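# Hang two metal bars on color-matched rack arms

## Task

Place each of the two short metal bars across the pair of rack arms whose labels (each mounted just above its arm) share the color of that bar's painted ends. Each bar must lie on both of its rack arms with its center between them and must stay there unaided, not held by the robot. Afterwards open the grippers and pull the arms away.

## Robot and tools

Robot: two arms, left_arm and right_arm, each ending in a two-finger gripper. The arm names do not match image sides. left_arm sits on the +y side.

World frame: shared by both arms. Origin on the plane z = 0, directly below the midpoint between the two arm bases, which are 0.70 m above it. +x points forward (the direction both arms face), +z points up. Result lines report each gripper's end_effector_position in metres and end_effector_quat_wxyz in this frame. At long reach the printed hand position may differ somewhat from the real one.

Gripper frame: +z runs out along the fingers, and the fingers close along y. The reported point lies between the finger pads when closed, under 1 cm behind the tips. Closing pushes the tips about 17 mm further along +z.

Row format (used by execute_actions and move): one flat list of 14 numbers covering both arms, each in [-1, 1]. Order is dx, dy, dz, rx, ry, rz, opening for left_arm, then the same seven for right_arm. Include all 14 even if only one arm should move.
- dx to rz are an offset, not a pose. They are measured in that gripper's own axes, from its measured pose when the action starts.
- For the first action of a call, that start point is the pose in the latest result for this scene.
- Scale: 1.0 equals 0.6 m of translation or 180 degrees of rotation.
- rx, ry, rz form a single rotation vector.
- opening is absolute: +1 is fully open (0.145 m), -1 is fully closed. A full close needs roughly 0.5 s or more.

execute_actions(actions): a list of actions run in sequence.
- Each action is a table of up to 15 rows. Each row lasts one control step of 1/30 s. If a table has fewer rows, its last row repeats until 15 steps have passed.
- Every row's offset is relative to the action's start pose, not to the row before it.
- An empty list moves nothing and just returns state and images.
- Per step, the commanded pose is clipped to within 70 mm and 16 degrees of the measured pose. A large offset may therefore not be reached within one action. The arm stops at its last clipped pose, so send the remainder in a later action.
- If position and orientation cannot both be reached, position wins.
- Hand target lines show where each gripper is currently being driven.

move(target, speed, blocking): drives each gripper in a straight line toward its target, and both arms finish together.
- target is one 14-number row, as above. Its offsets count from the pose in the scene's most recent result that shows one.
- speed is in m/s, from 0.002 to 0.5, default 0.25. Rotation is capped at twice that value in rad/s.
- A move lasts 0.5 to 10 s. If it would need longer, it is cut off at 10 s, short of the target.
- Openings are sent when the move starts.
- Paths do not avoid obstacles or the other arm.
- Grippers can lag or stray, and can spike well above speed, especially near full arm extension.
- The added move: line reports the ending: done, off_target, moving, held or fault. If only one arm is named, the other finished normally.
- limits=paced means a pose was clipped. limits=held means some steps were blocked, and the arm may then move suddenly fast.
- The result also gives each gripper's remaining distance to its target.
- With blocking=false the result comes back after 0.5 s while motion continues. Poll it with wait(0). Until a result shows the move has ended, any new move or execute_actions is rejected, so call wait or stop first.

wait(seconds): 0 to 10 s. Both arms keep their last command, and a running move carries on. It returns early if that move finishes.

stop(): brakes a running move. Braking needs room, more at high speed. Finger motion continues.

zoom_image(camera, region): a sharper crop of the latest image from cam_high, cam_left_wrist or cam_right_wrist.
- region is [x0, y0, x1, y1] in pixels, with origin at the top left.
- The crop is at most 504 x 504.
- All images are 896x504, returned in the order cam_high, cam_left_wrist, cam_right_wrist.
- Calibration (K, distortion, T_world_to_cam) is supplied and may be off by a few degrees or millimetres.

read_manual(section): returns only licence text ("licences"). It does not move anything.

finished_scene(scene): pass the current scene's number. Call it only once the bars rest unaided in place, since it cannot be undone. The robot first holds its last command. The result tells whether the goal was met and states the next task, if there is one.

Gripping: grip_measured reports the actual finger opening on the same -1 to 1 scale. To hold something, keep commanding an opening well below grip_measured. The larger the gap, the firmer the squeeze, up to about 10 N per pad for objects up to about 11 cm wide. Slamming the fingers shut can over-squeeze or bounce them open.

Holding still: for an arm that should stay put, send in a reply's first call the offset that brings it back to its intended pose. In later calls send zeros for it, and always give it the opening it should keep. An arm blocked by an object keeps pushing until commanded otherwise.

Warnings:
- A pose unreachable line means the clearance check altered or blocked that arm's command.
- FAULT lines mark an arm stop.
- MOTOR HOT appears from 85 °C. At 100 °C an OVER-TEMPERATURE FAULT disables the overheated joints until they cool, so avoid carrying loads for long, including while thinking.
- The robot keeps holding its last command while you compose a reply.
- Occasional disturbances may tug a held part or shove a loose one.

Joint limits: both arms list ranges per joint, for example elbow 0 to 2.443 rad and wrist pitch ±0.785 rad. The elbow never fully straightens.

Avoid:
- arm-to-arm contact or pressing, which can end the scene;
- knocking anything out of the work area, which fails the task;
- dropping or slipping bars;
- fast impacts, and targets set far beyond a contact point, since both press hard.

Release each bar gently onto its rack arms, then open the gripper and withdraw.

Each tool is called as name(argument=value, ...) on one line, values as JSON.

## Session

execute_actions(actions=[])

Scene clock: 0.00 s.
left_arm: end_effector_position=(+0.2687, +0.1476, +0.4469) grip_measured=+1.00 end_effector_quat_wxyz=(+0.010, +0.710, -0.002, +0.704) | right_arm: end_effector_position=(+0.2698, -0.1565, +0.4498) grip_measured=+1.00 end_effector_quat_wxyz=(+0.002, +0.709, -0.004, +0.705)
Joint positions: left_arm=[-0.438  0.333 -0.298  1.807  0.18  -0.279 -0.347  0.145] | right_arm=[-0.442  0.34  -0.278  1.818  0.184 -0.27  -0.361  0.145]
Joint velocities: left_arm=[-0.077  0.011 -0.002  0.012  0.037 -0.022 -0.139 -0.   ] | right_arm=[-0.011 -0.055  0.017 -0.022 -0.037  0.022 -0.037  0.   ]
Hand target (left_arm): +0.269, +0.148, +0.447; +0.010, +0.710, -0.002, +0.704
Hand target (right_arm): +0.270, -0.156, +0.450; +0.002, +0.709, -0.004, +0.705

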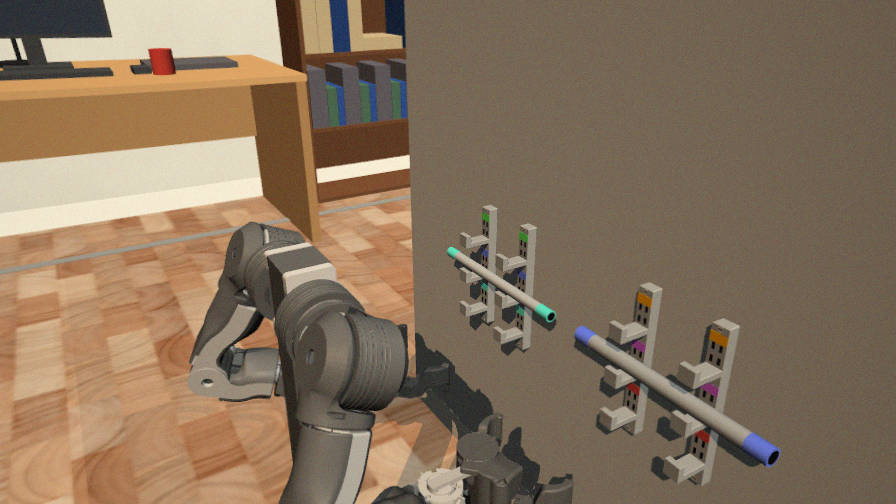

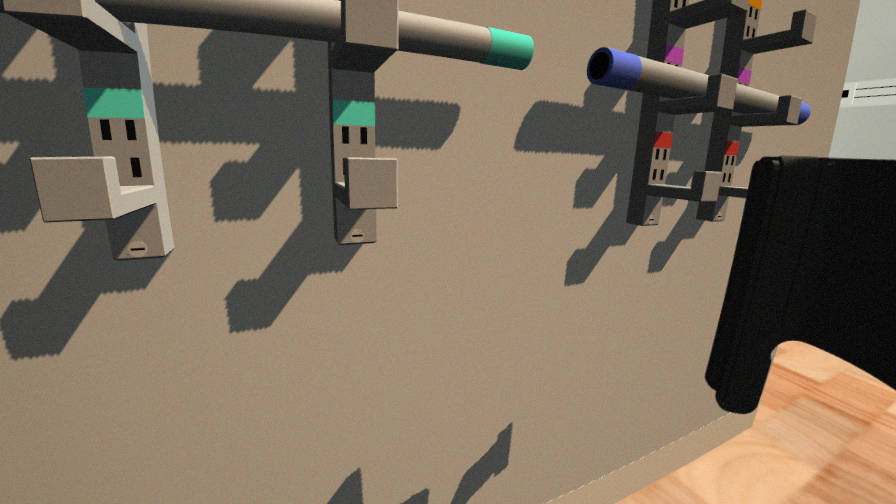

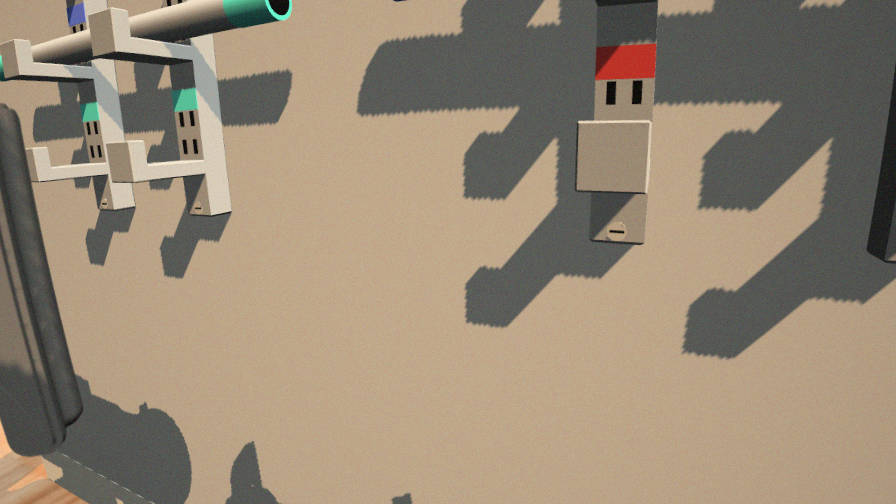

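move(target=[0.172,-0.037,0.13,0,0,0.5,-0.25,0.167,0.09,0.13,0,0,-0.5,-0.25], speed=0.2)

Scene clock: 7.27 s.
left_arm: end_effector_position=(+0.3465, +0.1734, +0.5469) grip_measured=-0.25 end_effector_quat_wxyz=(+0.493, -0.503, +0.504, -0.499) | right_arm: end_effector_position=(+0.3465, -0.2080, +0.5527) grip_measured=-0.25 end_effector_quat_wxyz=(+0.502, +0.500, +0.493, +0.505)
Joint positions: left_arm=[ 0.218  0.892 -0.731  1.994 -0.71   0.77  -0.078  0.057] | right_arm=[ 0.092  0.969 -0.557  1.971 -0.629  0.643 -0.156  0.057]
Joint velocities: left_arm=[-0.099  0.055  0.002 -0.002 -0.051 -0.007  0.022 -0.   ] | right_arm=[-0.033 -0.055 -0.002  0.002 -0.022  0.037 -0.037  0.   ]
Hand target (left_arm): +0.346, +0.173, +0.546; +0.492, -0.504, +0.506, -0.498
Hand target (right_arm): +0.346, -0.208, +0.552; +0.502, +0.501, +0.495, +0.502
Off the commanded pose (left_arm): 0.005 m, 1 deg.
Off the commanded pose (right_arm): 0.005 m, 1 deg.
move: off_target (left_arm, right_arm)
camera_calibration (this result's frames):
cam_left_wrist: T_world_to_cam=[[-0.404306, -0.0381216, -0.913829, 0.638227], [-0.229241, 0.971463, 0.0608974, -0.113898], [0.885429, 0.234108, -0.401508, -0.0780175], [0, 0, 0, 1]] pos_world=[0.301008, 0.153243, 0.558842]
cam_right_wrist: T_world_to_cam=[[0.389241, -0.0410508, 0.920221, -0.640861], [-0.246549, -0.9672, 0.0611407, -0.138345], [0.887527, -0.250678, -0.386595, -0.0912975], [0, 0, 0, 1]] pos_world=[0.29637, -0.183002, 0.562897]

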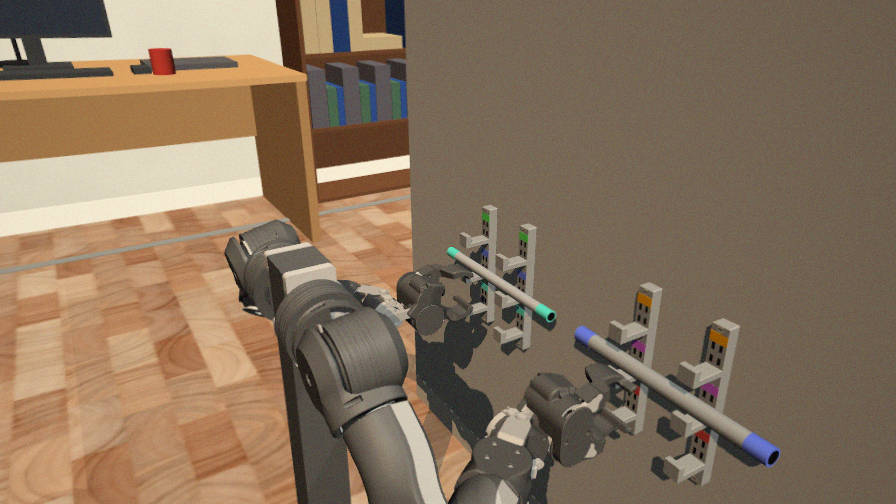

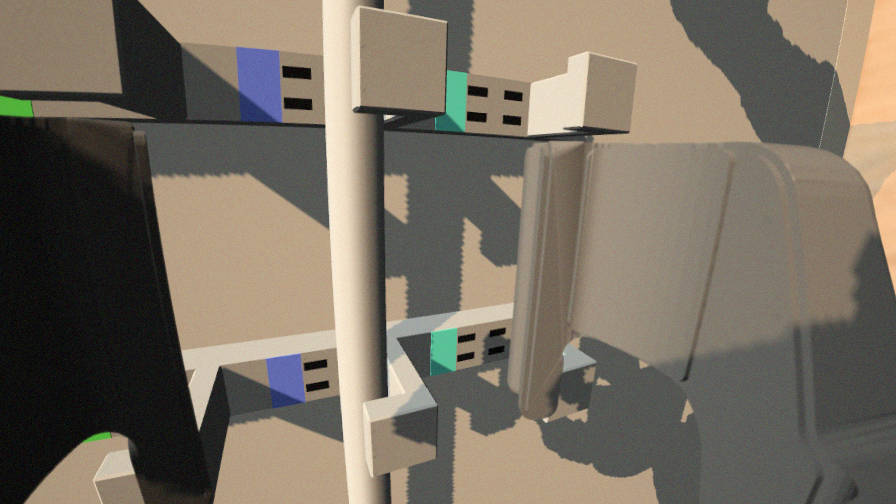

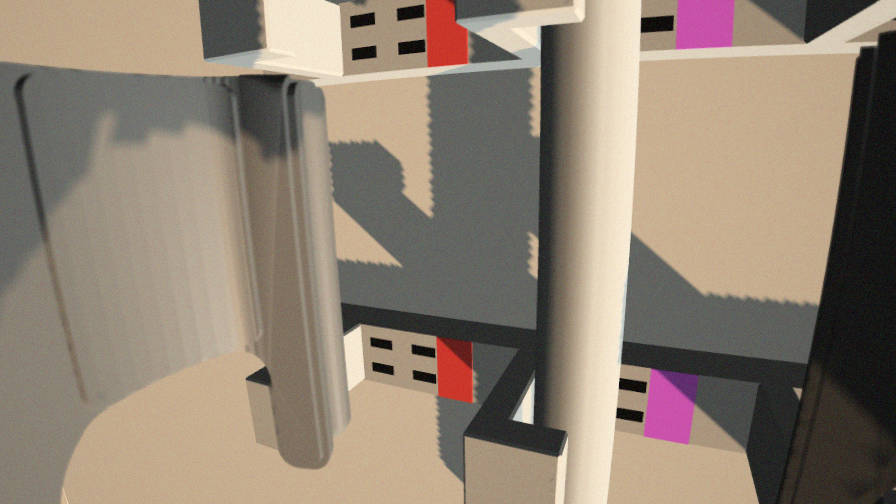

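move(target=[0.005,0.016,0.09,0,0,0,-0.25,0,-0.011,0.09,0,0,0,-0.25], speed=0.1)

Scene clock: 9.07 s.
left_arm: end_effector_position=(+0.4011, +0.1713, +0.5401) grip_measured=-0.25 end_effector_quat_wxyz=(+0.497, -0.501, +0.501, -0.501) | right_arm: end_effector_position=(+0.4005, -0.2093, +0.5473) grip_measured=-0.25 end_effector_quat_wxyz=(+0.504, +0.502, +0.489, +0.506)
Joint positions: left_arm=[ 0.429  0.744 -0.788  1.714 -0.712  0.656 -0.058  0.057] | right_arm=[ 0.355  0.83  -0.663  1.702 -0.648  0.542 -0.106  0.057]
Joint velocities: left_arm=[-0.077 -0.077 -0.012  0.012 -0.037 -0.022  0.007  0.   ] | right_arm=[ 0.033 -0.033  0.017 -0.017  0.007 -0.095 -0.051  0.   ]
Hand target (left_arm): +0.401, +0.170, +0.538; +0.494, -0.502, +0.504, -0.499
Hand target (right_arm): +0.400, -0.209, +0.546; +0.502, +0.501, +0.492, +0.505
Off the commanded pose (left_arm): 0.004 m, 1 deg.
Off the commanded pose (right_arm): 0.001 m, 1 deg.
move: off_target (left_arm)
camera_calibration (this result's frames):
cam_left_wrist: T_world_to_cam=[[-0.393506, -0.0390897, -0.918491, 0.652418], [-0.23471, 0.970257, 0.0592635, -0.0956674], [0.888855, 0.2389, -0.390977, -0.136447], [0, 0, 0, 1]] pos_world=[0.355558, 0.150922, 0.551562]
cam_right_wrist: T_world_to_cam=[[0.383301, -0.0475457, 0.922399, -0.65713], [-0.253044, -0.965869, 0.0553656, -0.119952], [0.888284, -0.254629, -0.38225, -0.145138], [0, 0, 0, 1]] pos_world=[0.350449, -0.184058, 0.557298]

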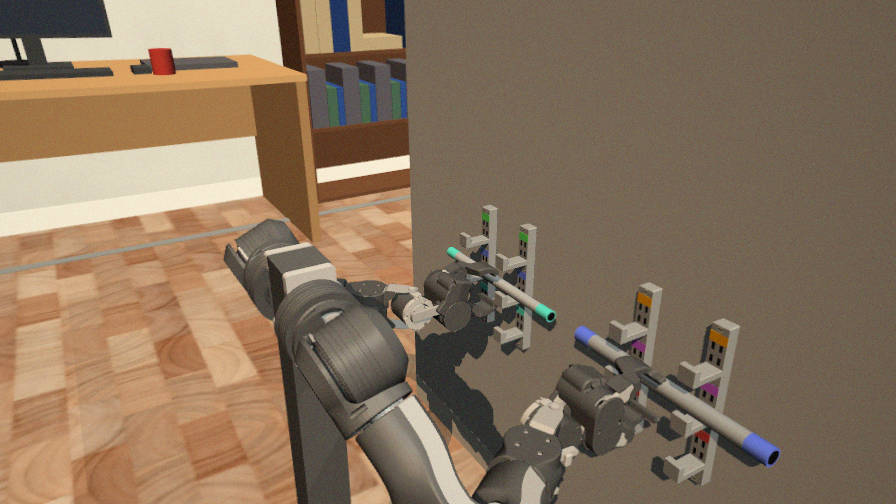

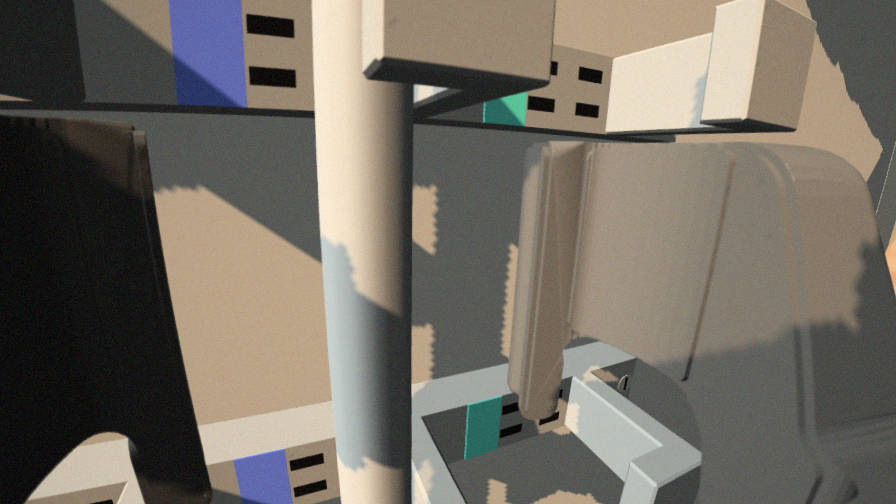

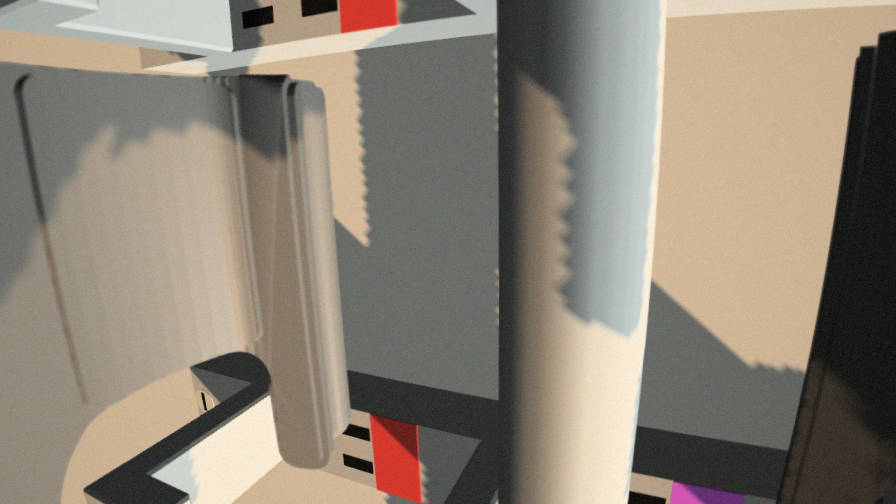

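move(target=[-0.006,0.004,0.058,0,0,0,-0.25,0,-0.002,0.06,0,0,0,-0.25], speed=0.06)

Scene clock: 10.30 s.
left_arm: end_effector_position=(+0.4362, +0.1763, +0.5400) grip_measured=-0.25 end_effector_quat_wxyz=(+0.500, -0.501, +0.498, -0.501) | right_arm: end_effector_position=(+0.4363, -0.2110, +0.5469) grip_measured=-0.25 end_effector_quat_wxyz=(+0.505, +0.503, +0.485, +0.506)
Joint positions: left_arm=[ 0.542  0.66  -0.789  1.519 -0.71   0.558 -0.058  0.057] | right_arm=[ 0.505  0.735 -0.706  1.505 -0.656  0.467 -0.095  0.057]
Joint velocities: left_arm=[ 0.011 -0.055 -0.007  0.007  0.007 -0.051 -0.037 -0.   ] | right_arm=[-0.099 -0.011  0.002  0.002 -0.11   0.051  0.037 -0.   ]
Hand target (left_arm): +0.436, +0.175, +0.538; +0.498, -0.501, +0.501, -0.501
Hand target (right_arm): +0.437, -0.210, +0.546; +0.504, +0.502, +0.488, +0.506
Off the commanded pose (left_arm): 0.003 m, 0 deg.
Off the commanded pose (right_arm): 0.001 m, 0 deg.
move: done
camera_calibration (this result's frames):
cam_left_wrist: T_world_to_cam=[[-0.386936, -0.0409972, -0.921195, 0.665227], [-0.239929, 0.969077, 0.0576508, -0.0889109], [0.890345, 0.243328, -0.384808, -0.173585], [0, 0, 0, 1]] pos_world=[0.390619, 0.155672, 0.551133]
cam_right_wrist: T_world_to_cam=[[0.378944, -0.0532508, 0.923886, -0.670743], [-0.259234, -0.964481, 0.0507375, -0.106959], [0.888369, -0.258729, -0.379289, -0.180006], [0, 0, 0, 1]] pos_world=[0.386359, -0.18545, 0.556843]

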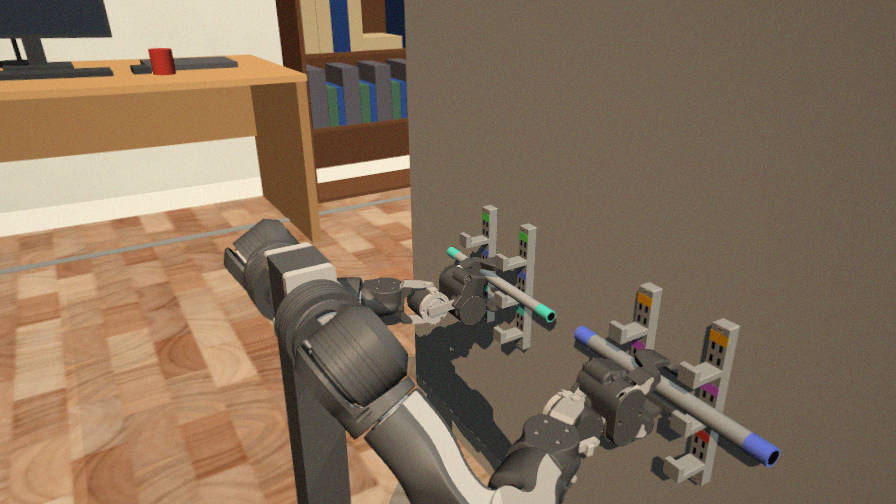

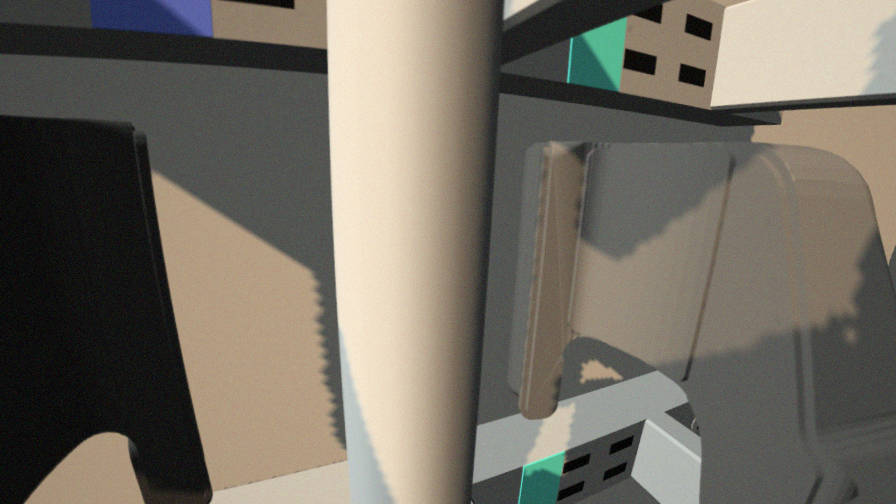

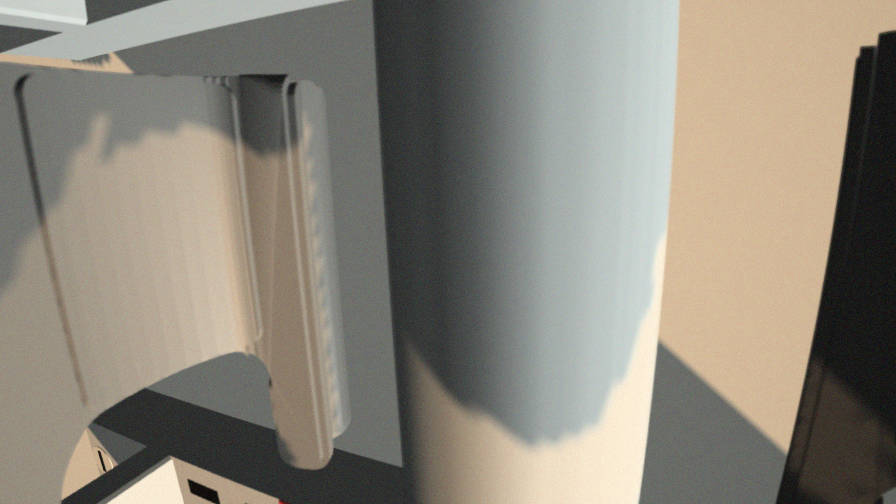

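execute_actions(actions=[[[0,0,0,0,0,0,-0.45,0,0,-0.012,0,0,0,-0.4]],[[0,0,0,0,0,0,-0.6,0,0,0,0,0,0,-0.6]],[[0,0,0,0,0,0,-0.72,0,0,0,0,0,0,-0.72]],[[0,0,0,0,0,0,-0.85,0,0,0,0,0,0,-0.85]],[[0,0,0,0,0,0,-0.95,0,0,0,0,0,0,-0.95]]])

Scene clock: 13.23 s.
left_arm: end_effector_position=(+0.4362, +0.1763, +0.5397) grip_measured=-0.95 end_effector_quat_wxyz=(+0.500, -0.502, +0.498, -0.501) | right_arm: end_effector_position=(+0.4285, -0.2095, +0.5482) grip_measured=-0.67 end_effector_quat_wxyz=(+0.508, +0.497, +0.486, +0.508)
Joint positions: left_arm=[ 0.542  0.66  -0.789  1.519 -0.709  0.558 -0.057  0.004] | right_arm=[ 0.475  0.755 -0.701  1.548 -0.662  0.481 -0.105  0.025]
Joint velocities: left_arm=[ 0.011 -0.077  0.007  0.002  0.037  0.022  0.007 -0.   ] | right_arm=[-0.055  0.033  0.002 -0.012  0.066 -0.007 -0.037 -0.   ]
Hand target (left_arm): +0.436, +0.176, +0.540; +0.500, -0.501, +0.498, -0.501
Hand target (right_arm): +0.429, -0.210, +0.548; +0.508, +0.497, +0.486, +0.508
Off the commanded pose (left_arm): 0.000 m, 0 deg.
Off the commanded pose (right_arm): 0.000 m, 0 deg.
camera_calibration (this result's frames):
cam_left_wrist: T_world_to_cam=[[-0.388545, -0.0419115, -0.920476, 0.665438], [-0.239873, 0.969122, 0.0571267, -0.0886512], [0.88966, 0.242993, -0.386601, -0.172372], [0, 0, 0, 1]] pos_world=[0.39064, 0.155689, 0.550945]
cam_right_wrist: T_world_to_cam=[[0.370234, -0.0434744, 0.927921, -0.665331], [-0.253874, -0.965612, 0.0560537, -0.113068], [0.893574, -0.256328, -0.36854, -0.17989], [0, 0, 0, 1]] pos_world=[0.378368, -0.184215, 0.557416]

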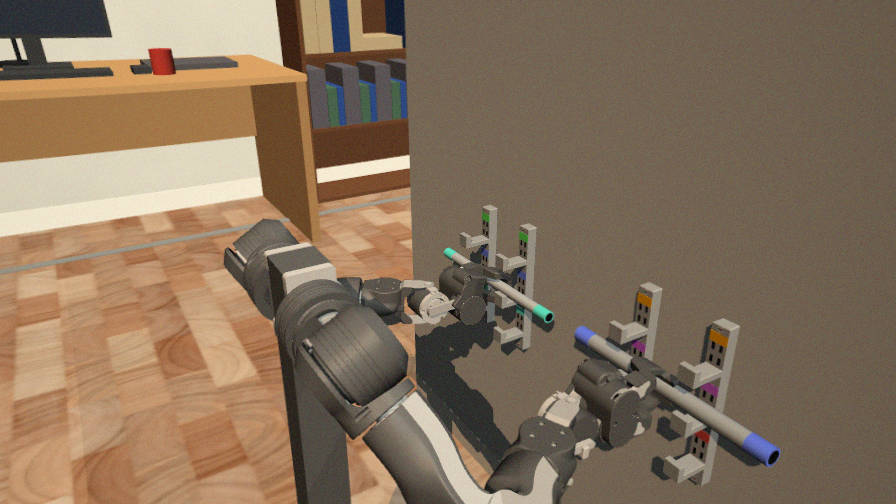

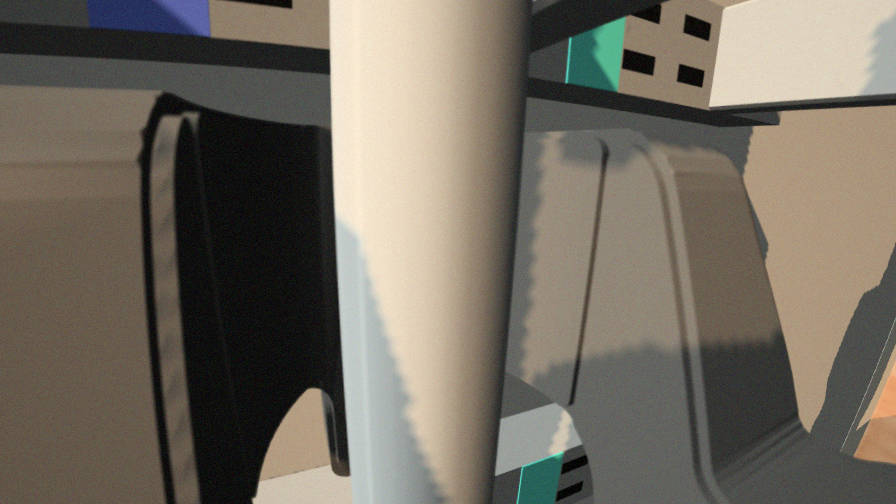

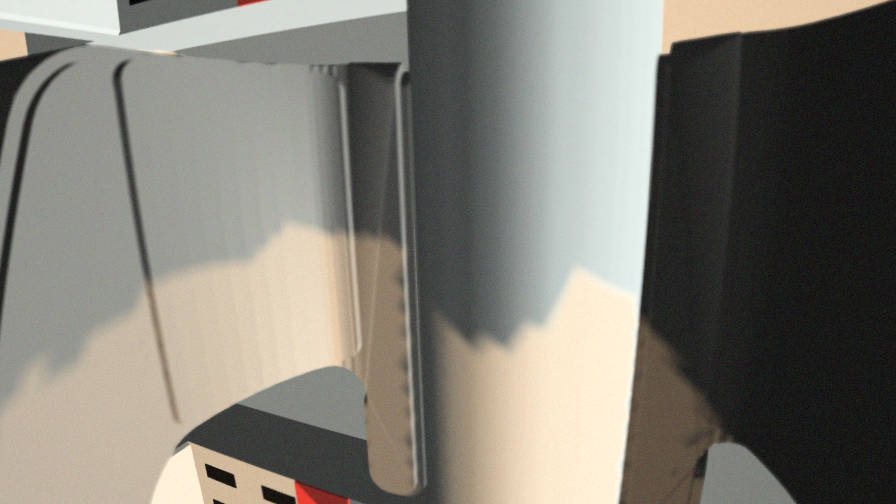

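execute_actions(actions=[[[0,0,0,0,0,0,-0.75,0,0,0,0,0,0,-0.95]],[[0,0,0,0,0,0,-0.5,0,0,0,0,0,0,-0.95]],[[0,0,0,0,0,0,-0.25,0,0,0,0,0,0,-0.95]],[[0,0,-0.025,0,0,0,-0.25,0,0,0,0,0,0,-0.95]],[[0,0,0,0,0,0,-0.25,0,0,0,0,0,0,-0.95]]])

Scene clock: 16.47 s.
left_arm: end_effector_position=(+0.4208, +0.1752, +0.5382) grip_measured=-0.25 end_effector_quat_wxyz=(+0.497, -0.502, +0.499, -0.502) | right_arm: end_effector_position=(+0.4285, -0.2095, +0.5482) grip_measured=-0.67 end_effector_quat_wxyz=(+0.508, +0.497, +0.486, +0.508)
Joint positions: left_arm=[ 0.485  0.697 -0.78   1.602 -0.71   0.591 -0.059  0.057] | right_arm=[ 0.475  0.755 -0.701  1.548 -0.662  0.481 -0.105  0.025]
Joint velocities: left_arm=[-0.011  0.077  0.007  0.002  0.007 -0.022  0.037 -0.   ] | right_arm=[ 0.033 -0.033 -0.002 -0.002  0.007 -0.022 -0.007 -0.   ]
Hand target (left_arm): +0.421, +0.175, +0.538; +0.497, -0.502, +0.499, -0.502
Hand target (right_arm): +0.429, -0.210, +0.548; +0.508, +0.497, +0.486, +0.508
Off the commanded pose (left_arm): 0.000 m, 0 deg.
Off the commanded pose (right_arm): 0.000 m, 0 deg.
camera_calibration (this result's frames):
cam_left_wrist: T_world_to_cam=[[-0.392141, -0.0420568, -0.918943, 0.658711], [-0.235577, 0.970234, 0.0561234, -0.0926631], [0.88923, 0.23849, -0.390376, -0.156043], [0, 0, 0, 1]] pos_world=[0.375236, 0.154823, 0.549603]
cam_right_wrist: T_world_to_cam=[[0.370234, -0.0434744, 0.927921, -0.665331], [-0.253874, -0.965612, 0.0560537, -0.113068], [0.893574, -0.256328, -0.36854, -0.17989], [0, 0, 0, 1]] pos_world=[0.378368, -0.184215, 0.557416]

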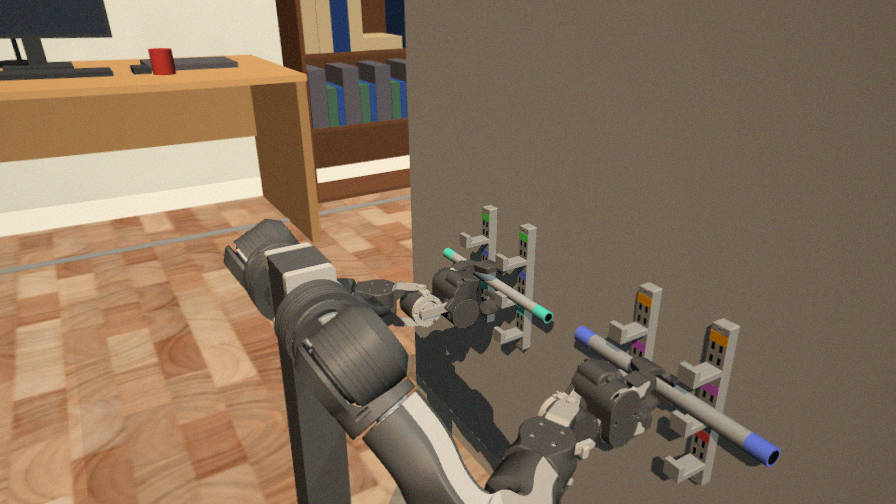

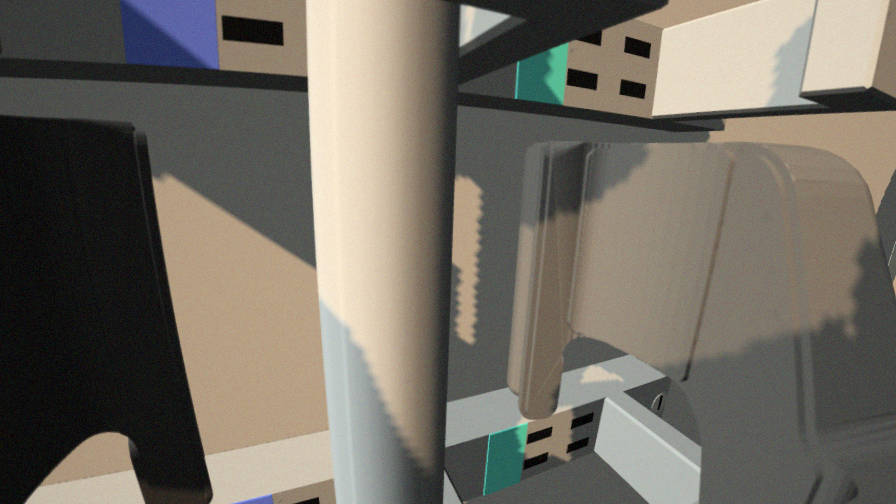

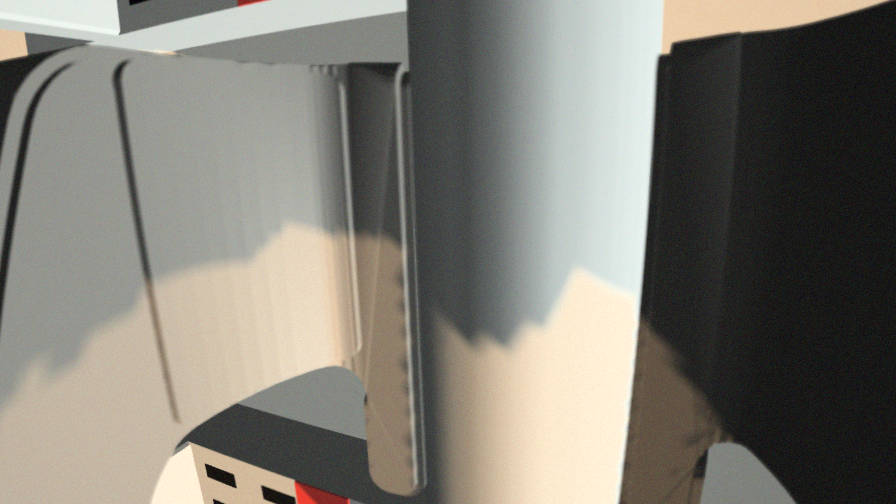

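execute_actions(actions=[[[0,0,0.003,0,0,0,-0.45,0,0,0,0,0,0,-0.95]],[[0,0,0,0,0,0,-0.6,0,0,0,0,0,0,-0.95]],[[0,0,0,0,0,0,-0.72,0,0,0,0,0,0,-0.95]],[[0,0,0,0,0,0,-0.85,0,0,0,0,0,0,-0.95]],[[0,0,0,0,0,0,-0.95,0,0,0,0,0,0,-0.95]]])

Scene clock: 19.57 s.
left_arm: end_effector_position=(+0.4222, +0.1757, +0.5381) grip_measured=-0.80 end_effector_quat_wxyz=(+0.498, -0.503, +0.499, -0.501) | right_arm: end_effector_position=(+0.4285, -0.2095, +0.5482) grip_measured=-0.67 end_effector_quat_wxyz=(+0.508, +0.497, +0.486, +0.508)
Joint positions: left_arm=[ 0.489  0.693 -0.78   1.594 -0.709  0.59  -0.058  0.015] | right_arm=[ 0.475  0.755 -0.701  1.548 -0.662  0.481 -0.105  0.025]
Joint velocities: left_arm=[-0.033  0.077 -0.002  0.007  0.051  0.022 -0.007 -0.   ] | right_arm=[-0.055 -0.099  0.007 -0.012  0.022 -0.037 -0.022 -0.   ]
Hand target (left_arm): +0.422, +0.176, +0.538; +0.498, -0.503, +0.499, -0.501
Hand target (right_arm): +0.429, -0.210, +0.548; +0.508, +0.497, +0.486, +0.508
Off the commanded pose (left_arm): 0.000 m, 0 deg.
Off the commanded pose (right_arm): 0.000 m, 0 deg.
camera_calibration (this result's frames):
cam_left_wrist: T_world_to_cam=[[-0.392733, -0.0439911, -0.9186, 0.659557], [-0.238136, 0.969652, 0.0553753, -0.0911986], [0.888286, 0.240499, -0.39129, -0.156909], [0, 0, 0, 1]] pos_world=[0.376692, 0.155182, 0.549522]
cam_right_wrist: T_world_to_cam=[[0.370234, -0.0434744, 0.927921, -0.665331], [-0.253874, -0.965612, 0.0560537, -0.113068], [0.893574, -0.256328, -0.36854, -0.17989], [0, 0, 0, 1]] pos_world=[0.378368, -0.184215, 0.557416]

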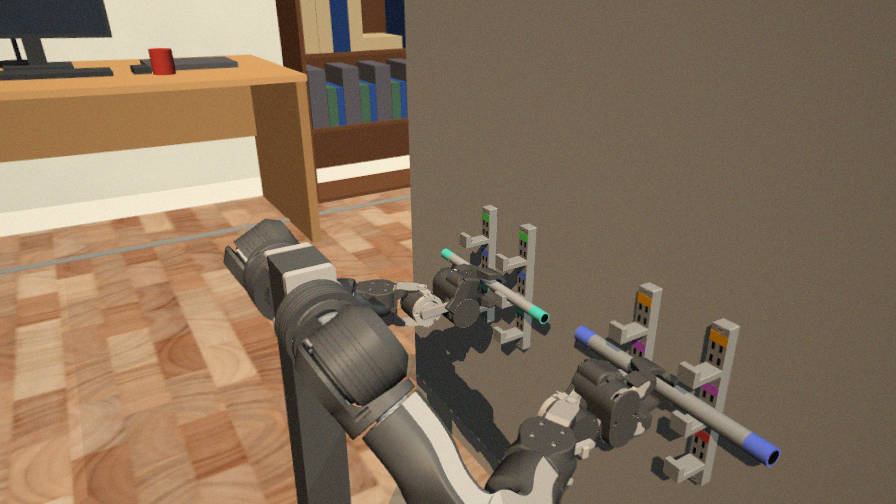

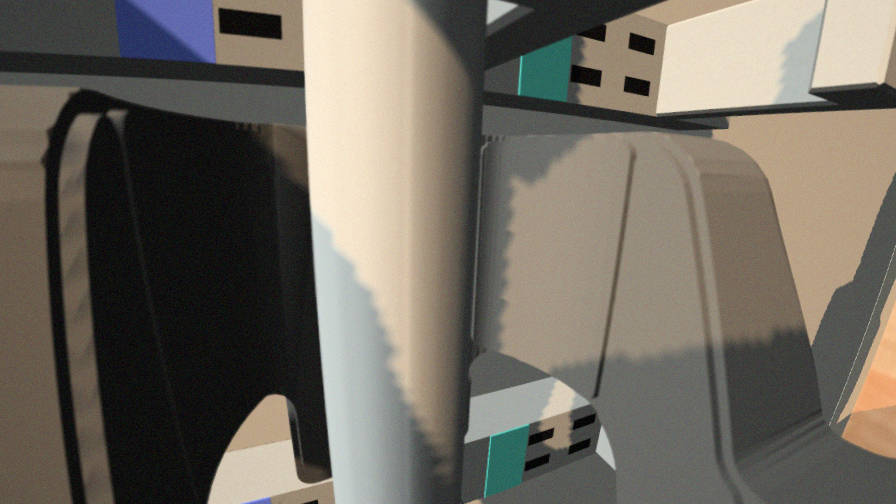

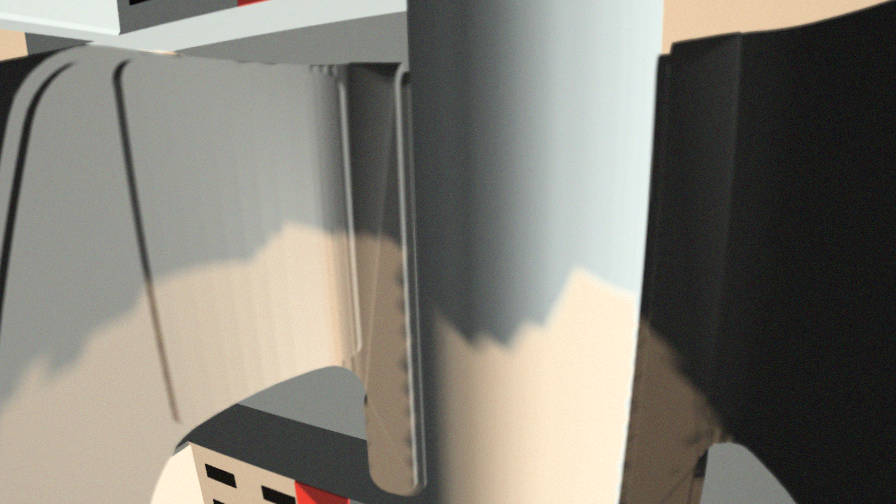

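execute_actions(actions=[[[0,0,0,0,0,0,-0.6,0,0,0,0,0,0,-0.95]],[[0,0,0,0,0,0,-0.3,0,0,0,0,0,0,-0.95]],[[0,0,-0.017,0,0,0,-0.3,0,0,0,0,0,0,-0.95]],[[0,0,0,0,0,0,-0.3,0,0,0,0,0,0,-0.95]]])

zoom_image(camera="cam_high", region=[400,200,600,360])

Scene clock: 22.13 s.
left_arm: end_effector_position=(+0.4112, +0.1744, +0.5359) grip_measured=-0.30 end_effector_quat_wxyz=(+0.494, -0.504, +0.501, -0.501) | right_arm: end_effector_position=(+0.4285, -0.2095, +0.5482) grip_measured=-0.67 end_effector_quat_wxyz=(+0.508, +0.497, +0.486, +0.508)
Joint positions: left_arm=[ 0.448  0.718 -0.774  1.649 -0.709  0.61  -0.059  0.053] | right_arm=[ 0.475  0.755 -0.701  1.548 -0.662  0.481 -0.105  0.025]
Joint velocities: left_arm=[-0.011 -0.033  0.012  0.012  0.022  0.007  0.007 -0.   ] | right_arm=[-0.055 -0.011 -0.002  0.002  0.037  0.022  0.081 -0.   ]
Hand target (left_arm): +0.411, +0.174, +0.536; +0.494, -0.504, +0.501, -0.501
Hand target (right_arm): +0.429, -0.210, +0.548; +0.508, +0.497, +0.486, +0.508
Off the commanded pose (left_arm): 0.000 m, 0 deg.
Off the commanded pose (right_arm): 0.000 m, 0 deg.
camera_calibration (this result's frames):
cam_left_wrist: T_world_to_cam=[[-0.399059, -0.0430156, -0.915916, 0.654241], [-0.23247, 0.971008, 0.0556828, -0.0952083], [0.886966, 0.235144, -0.39749, -0.14288], [0, 0, 0, 1]] pos_world=[0.365678, 0.154188, 0.547738]
cam_right_wrist: T_world_to_cam=[[0.370234, -0.0434744, 0.927921, -0.665331], [-0.253874, -0.965612, 0.0560537, -0.113068], [0.893574, -0.256328, -0.36854, -0.17989], [0, 0, 0, 1]] pos_world=[0.378368, -0.184215, 0.557416]

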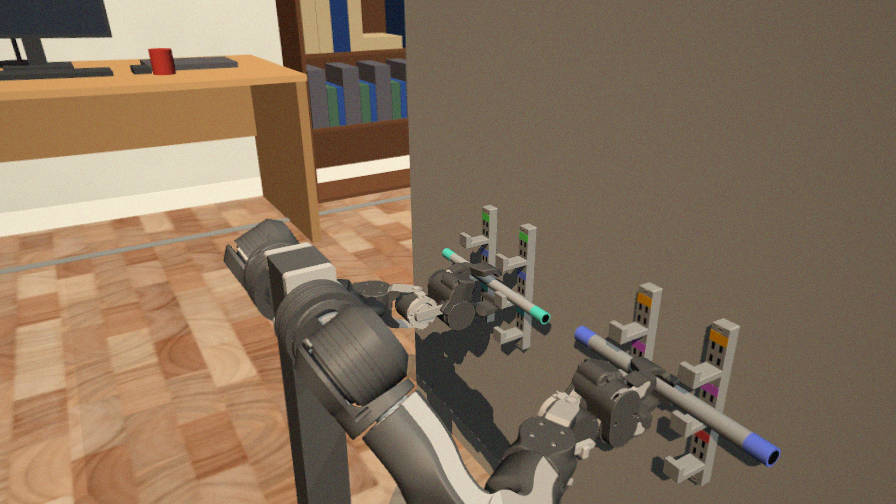

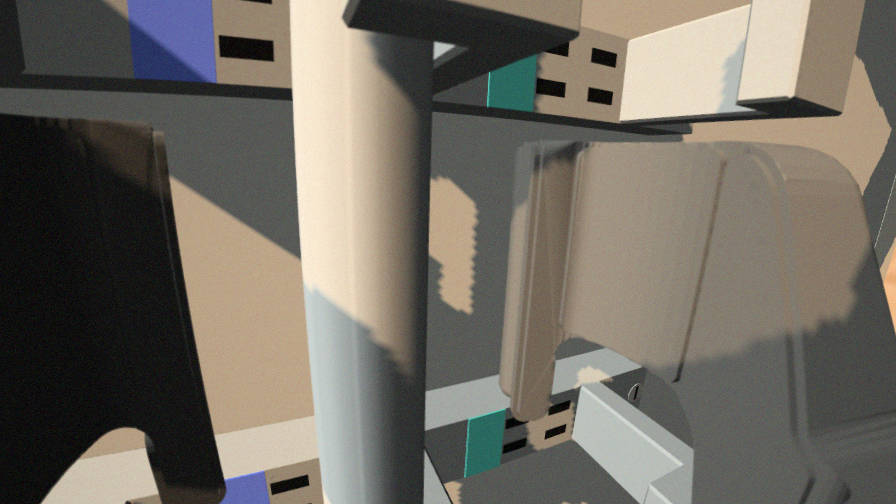

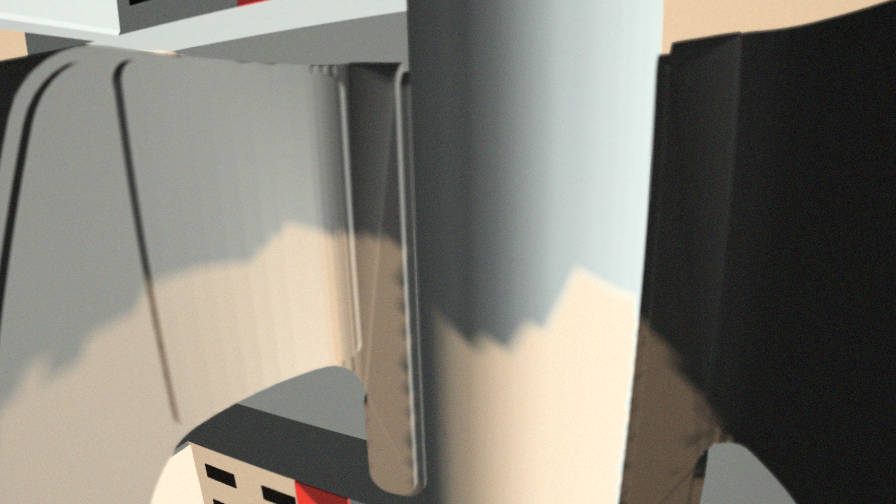

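Region (400, 200, 600, 360) of cam_high's 896x504 image, scaled by 2.520, with more detail than that image has; it fills the top 403 rows of this view, and the rest is white.

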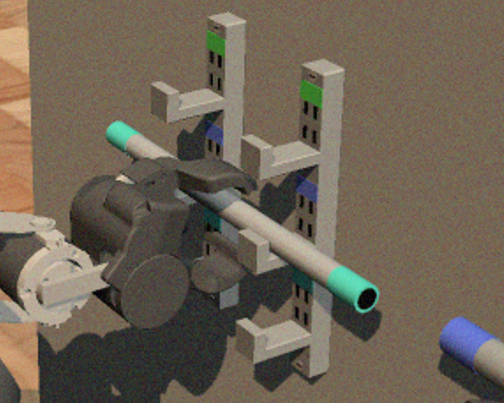

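execute_actions(actions=[[[0,0,0.01,0,0,0,-0.45,0,0,0,0,0,0,-0.95]],[[0,0,0,0,0,0,-0.6,0,0,0,0,0,0,-0.95]],[[0,0,0,0,0,0,-0.72,0,0,0,0,0,0,-0.95]],[[0,0,0,0,0,0,-0.85,0,0,0,0,0,0,-0.95]],[[0,0,0,0,0,0,-1,0,0,0,0,0,0,-0.95]],[[0,-0.03,0,0,0,0,-1,0,0,0,0,0,0,-0.95]]])

Scene clock: 25.60 s.
left_arm: end_effector_position=(+0.4174, +0.1756, +0.5549) grip_measured=-0.74 end_effector_quat_wxyz=(+0.495, -0.504, +0.500, -0.501) | right_arm: end_effector_position=(+0.4285, -0.2095, +0.5482) grip_measured=-0.67 end_effector_quat_wxyz=(+0.508, +0.497, +0.486, +0.508)
Joint positions: left_arm=[ 0.505  0.734 -0.773  1.675 -0.702  0.624  0.006  0.02 ] | right_arm=[ 0.475  0.755 -0.701  1.548 -0.662  0.481 -0.105  0.025]
Joint velocities: left_arm=[ 0.077 -0.033  0.012 -0.002  0.037 -0.051 -0.022  0.   ] | right_arm=[ 0.011  0.055  0.002 -0.007  0.066  0.037 -0.081  0.   ]
Hand target (left_arm): +0.418, +0.176, +0.556; +0.497, -0.503, +0.499, -0.501
Hand target (right_arm): +0.429, -0.210, +0.548; +0.508, +0.497, +0.486, +0.508
Off the commanded pose (left_arm): 0.001 m, 0 deg.
Off the commanded pose (right_arm): 0.000 m, 0 deg.
camera_calibration (this result's frames):
cam_left_wrist: T_world_to_cam=[[-0.396814, -0.0455632, -0.916767, 0.674121], [-0.235432, 0.970408, 0.0536752, -0.0934987], [0.887192, 0.237135, -0.395799, -0.142541], [0, 0, 0, 1]] pos_world=[0.37195, 0.155248, 0.566614]
cam_right_wrist: T_world_to_cam=[[0.370234, -0.0434744, 0.927921, -0.665331], [-0.253874, -0.965612, 0.0560537, -0.113068], [0.893574, -0.256328, -0.36854, -0.17989], [0, 0, 0, 1]] pos_world=[0.378368, -0.184215, 0.557416]

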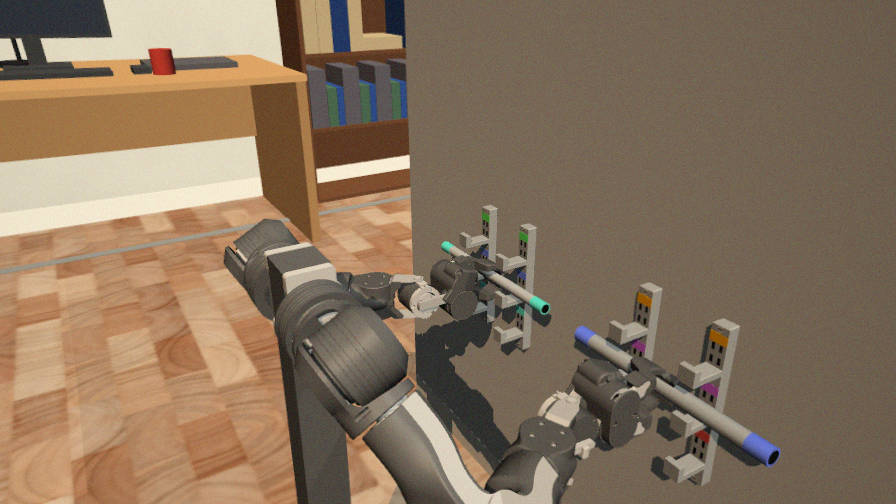

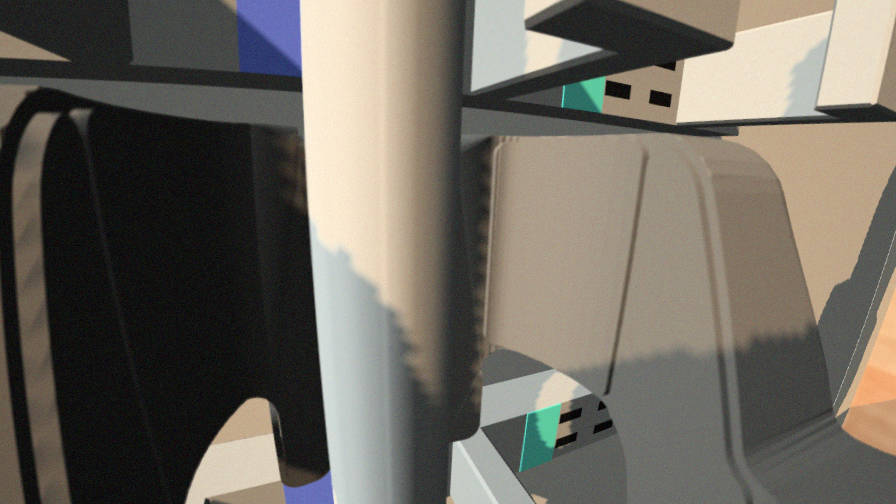

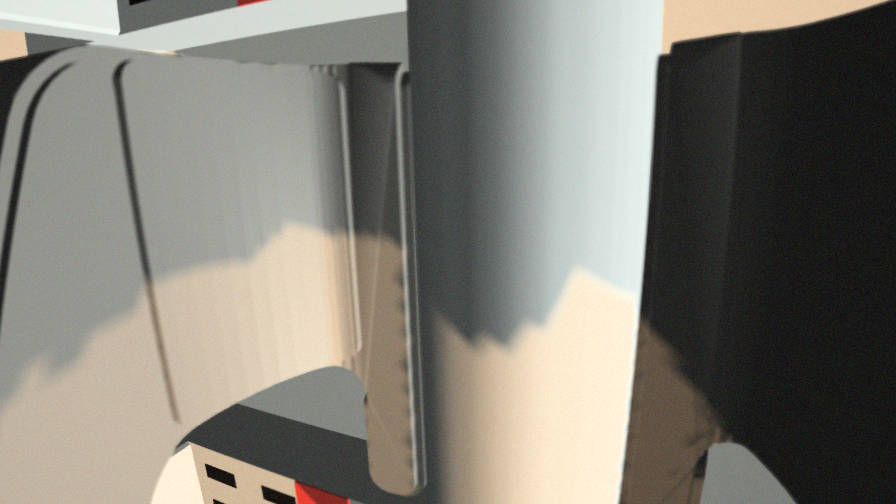

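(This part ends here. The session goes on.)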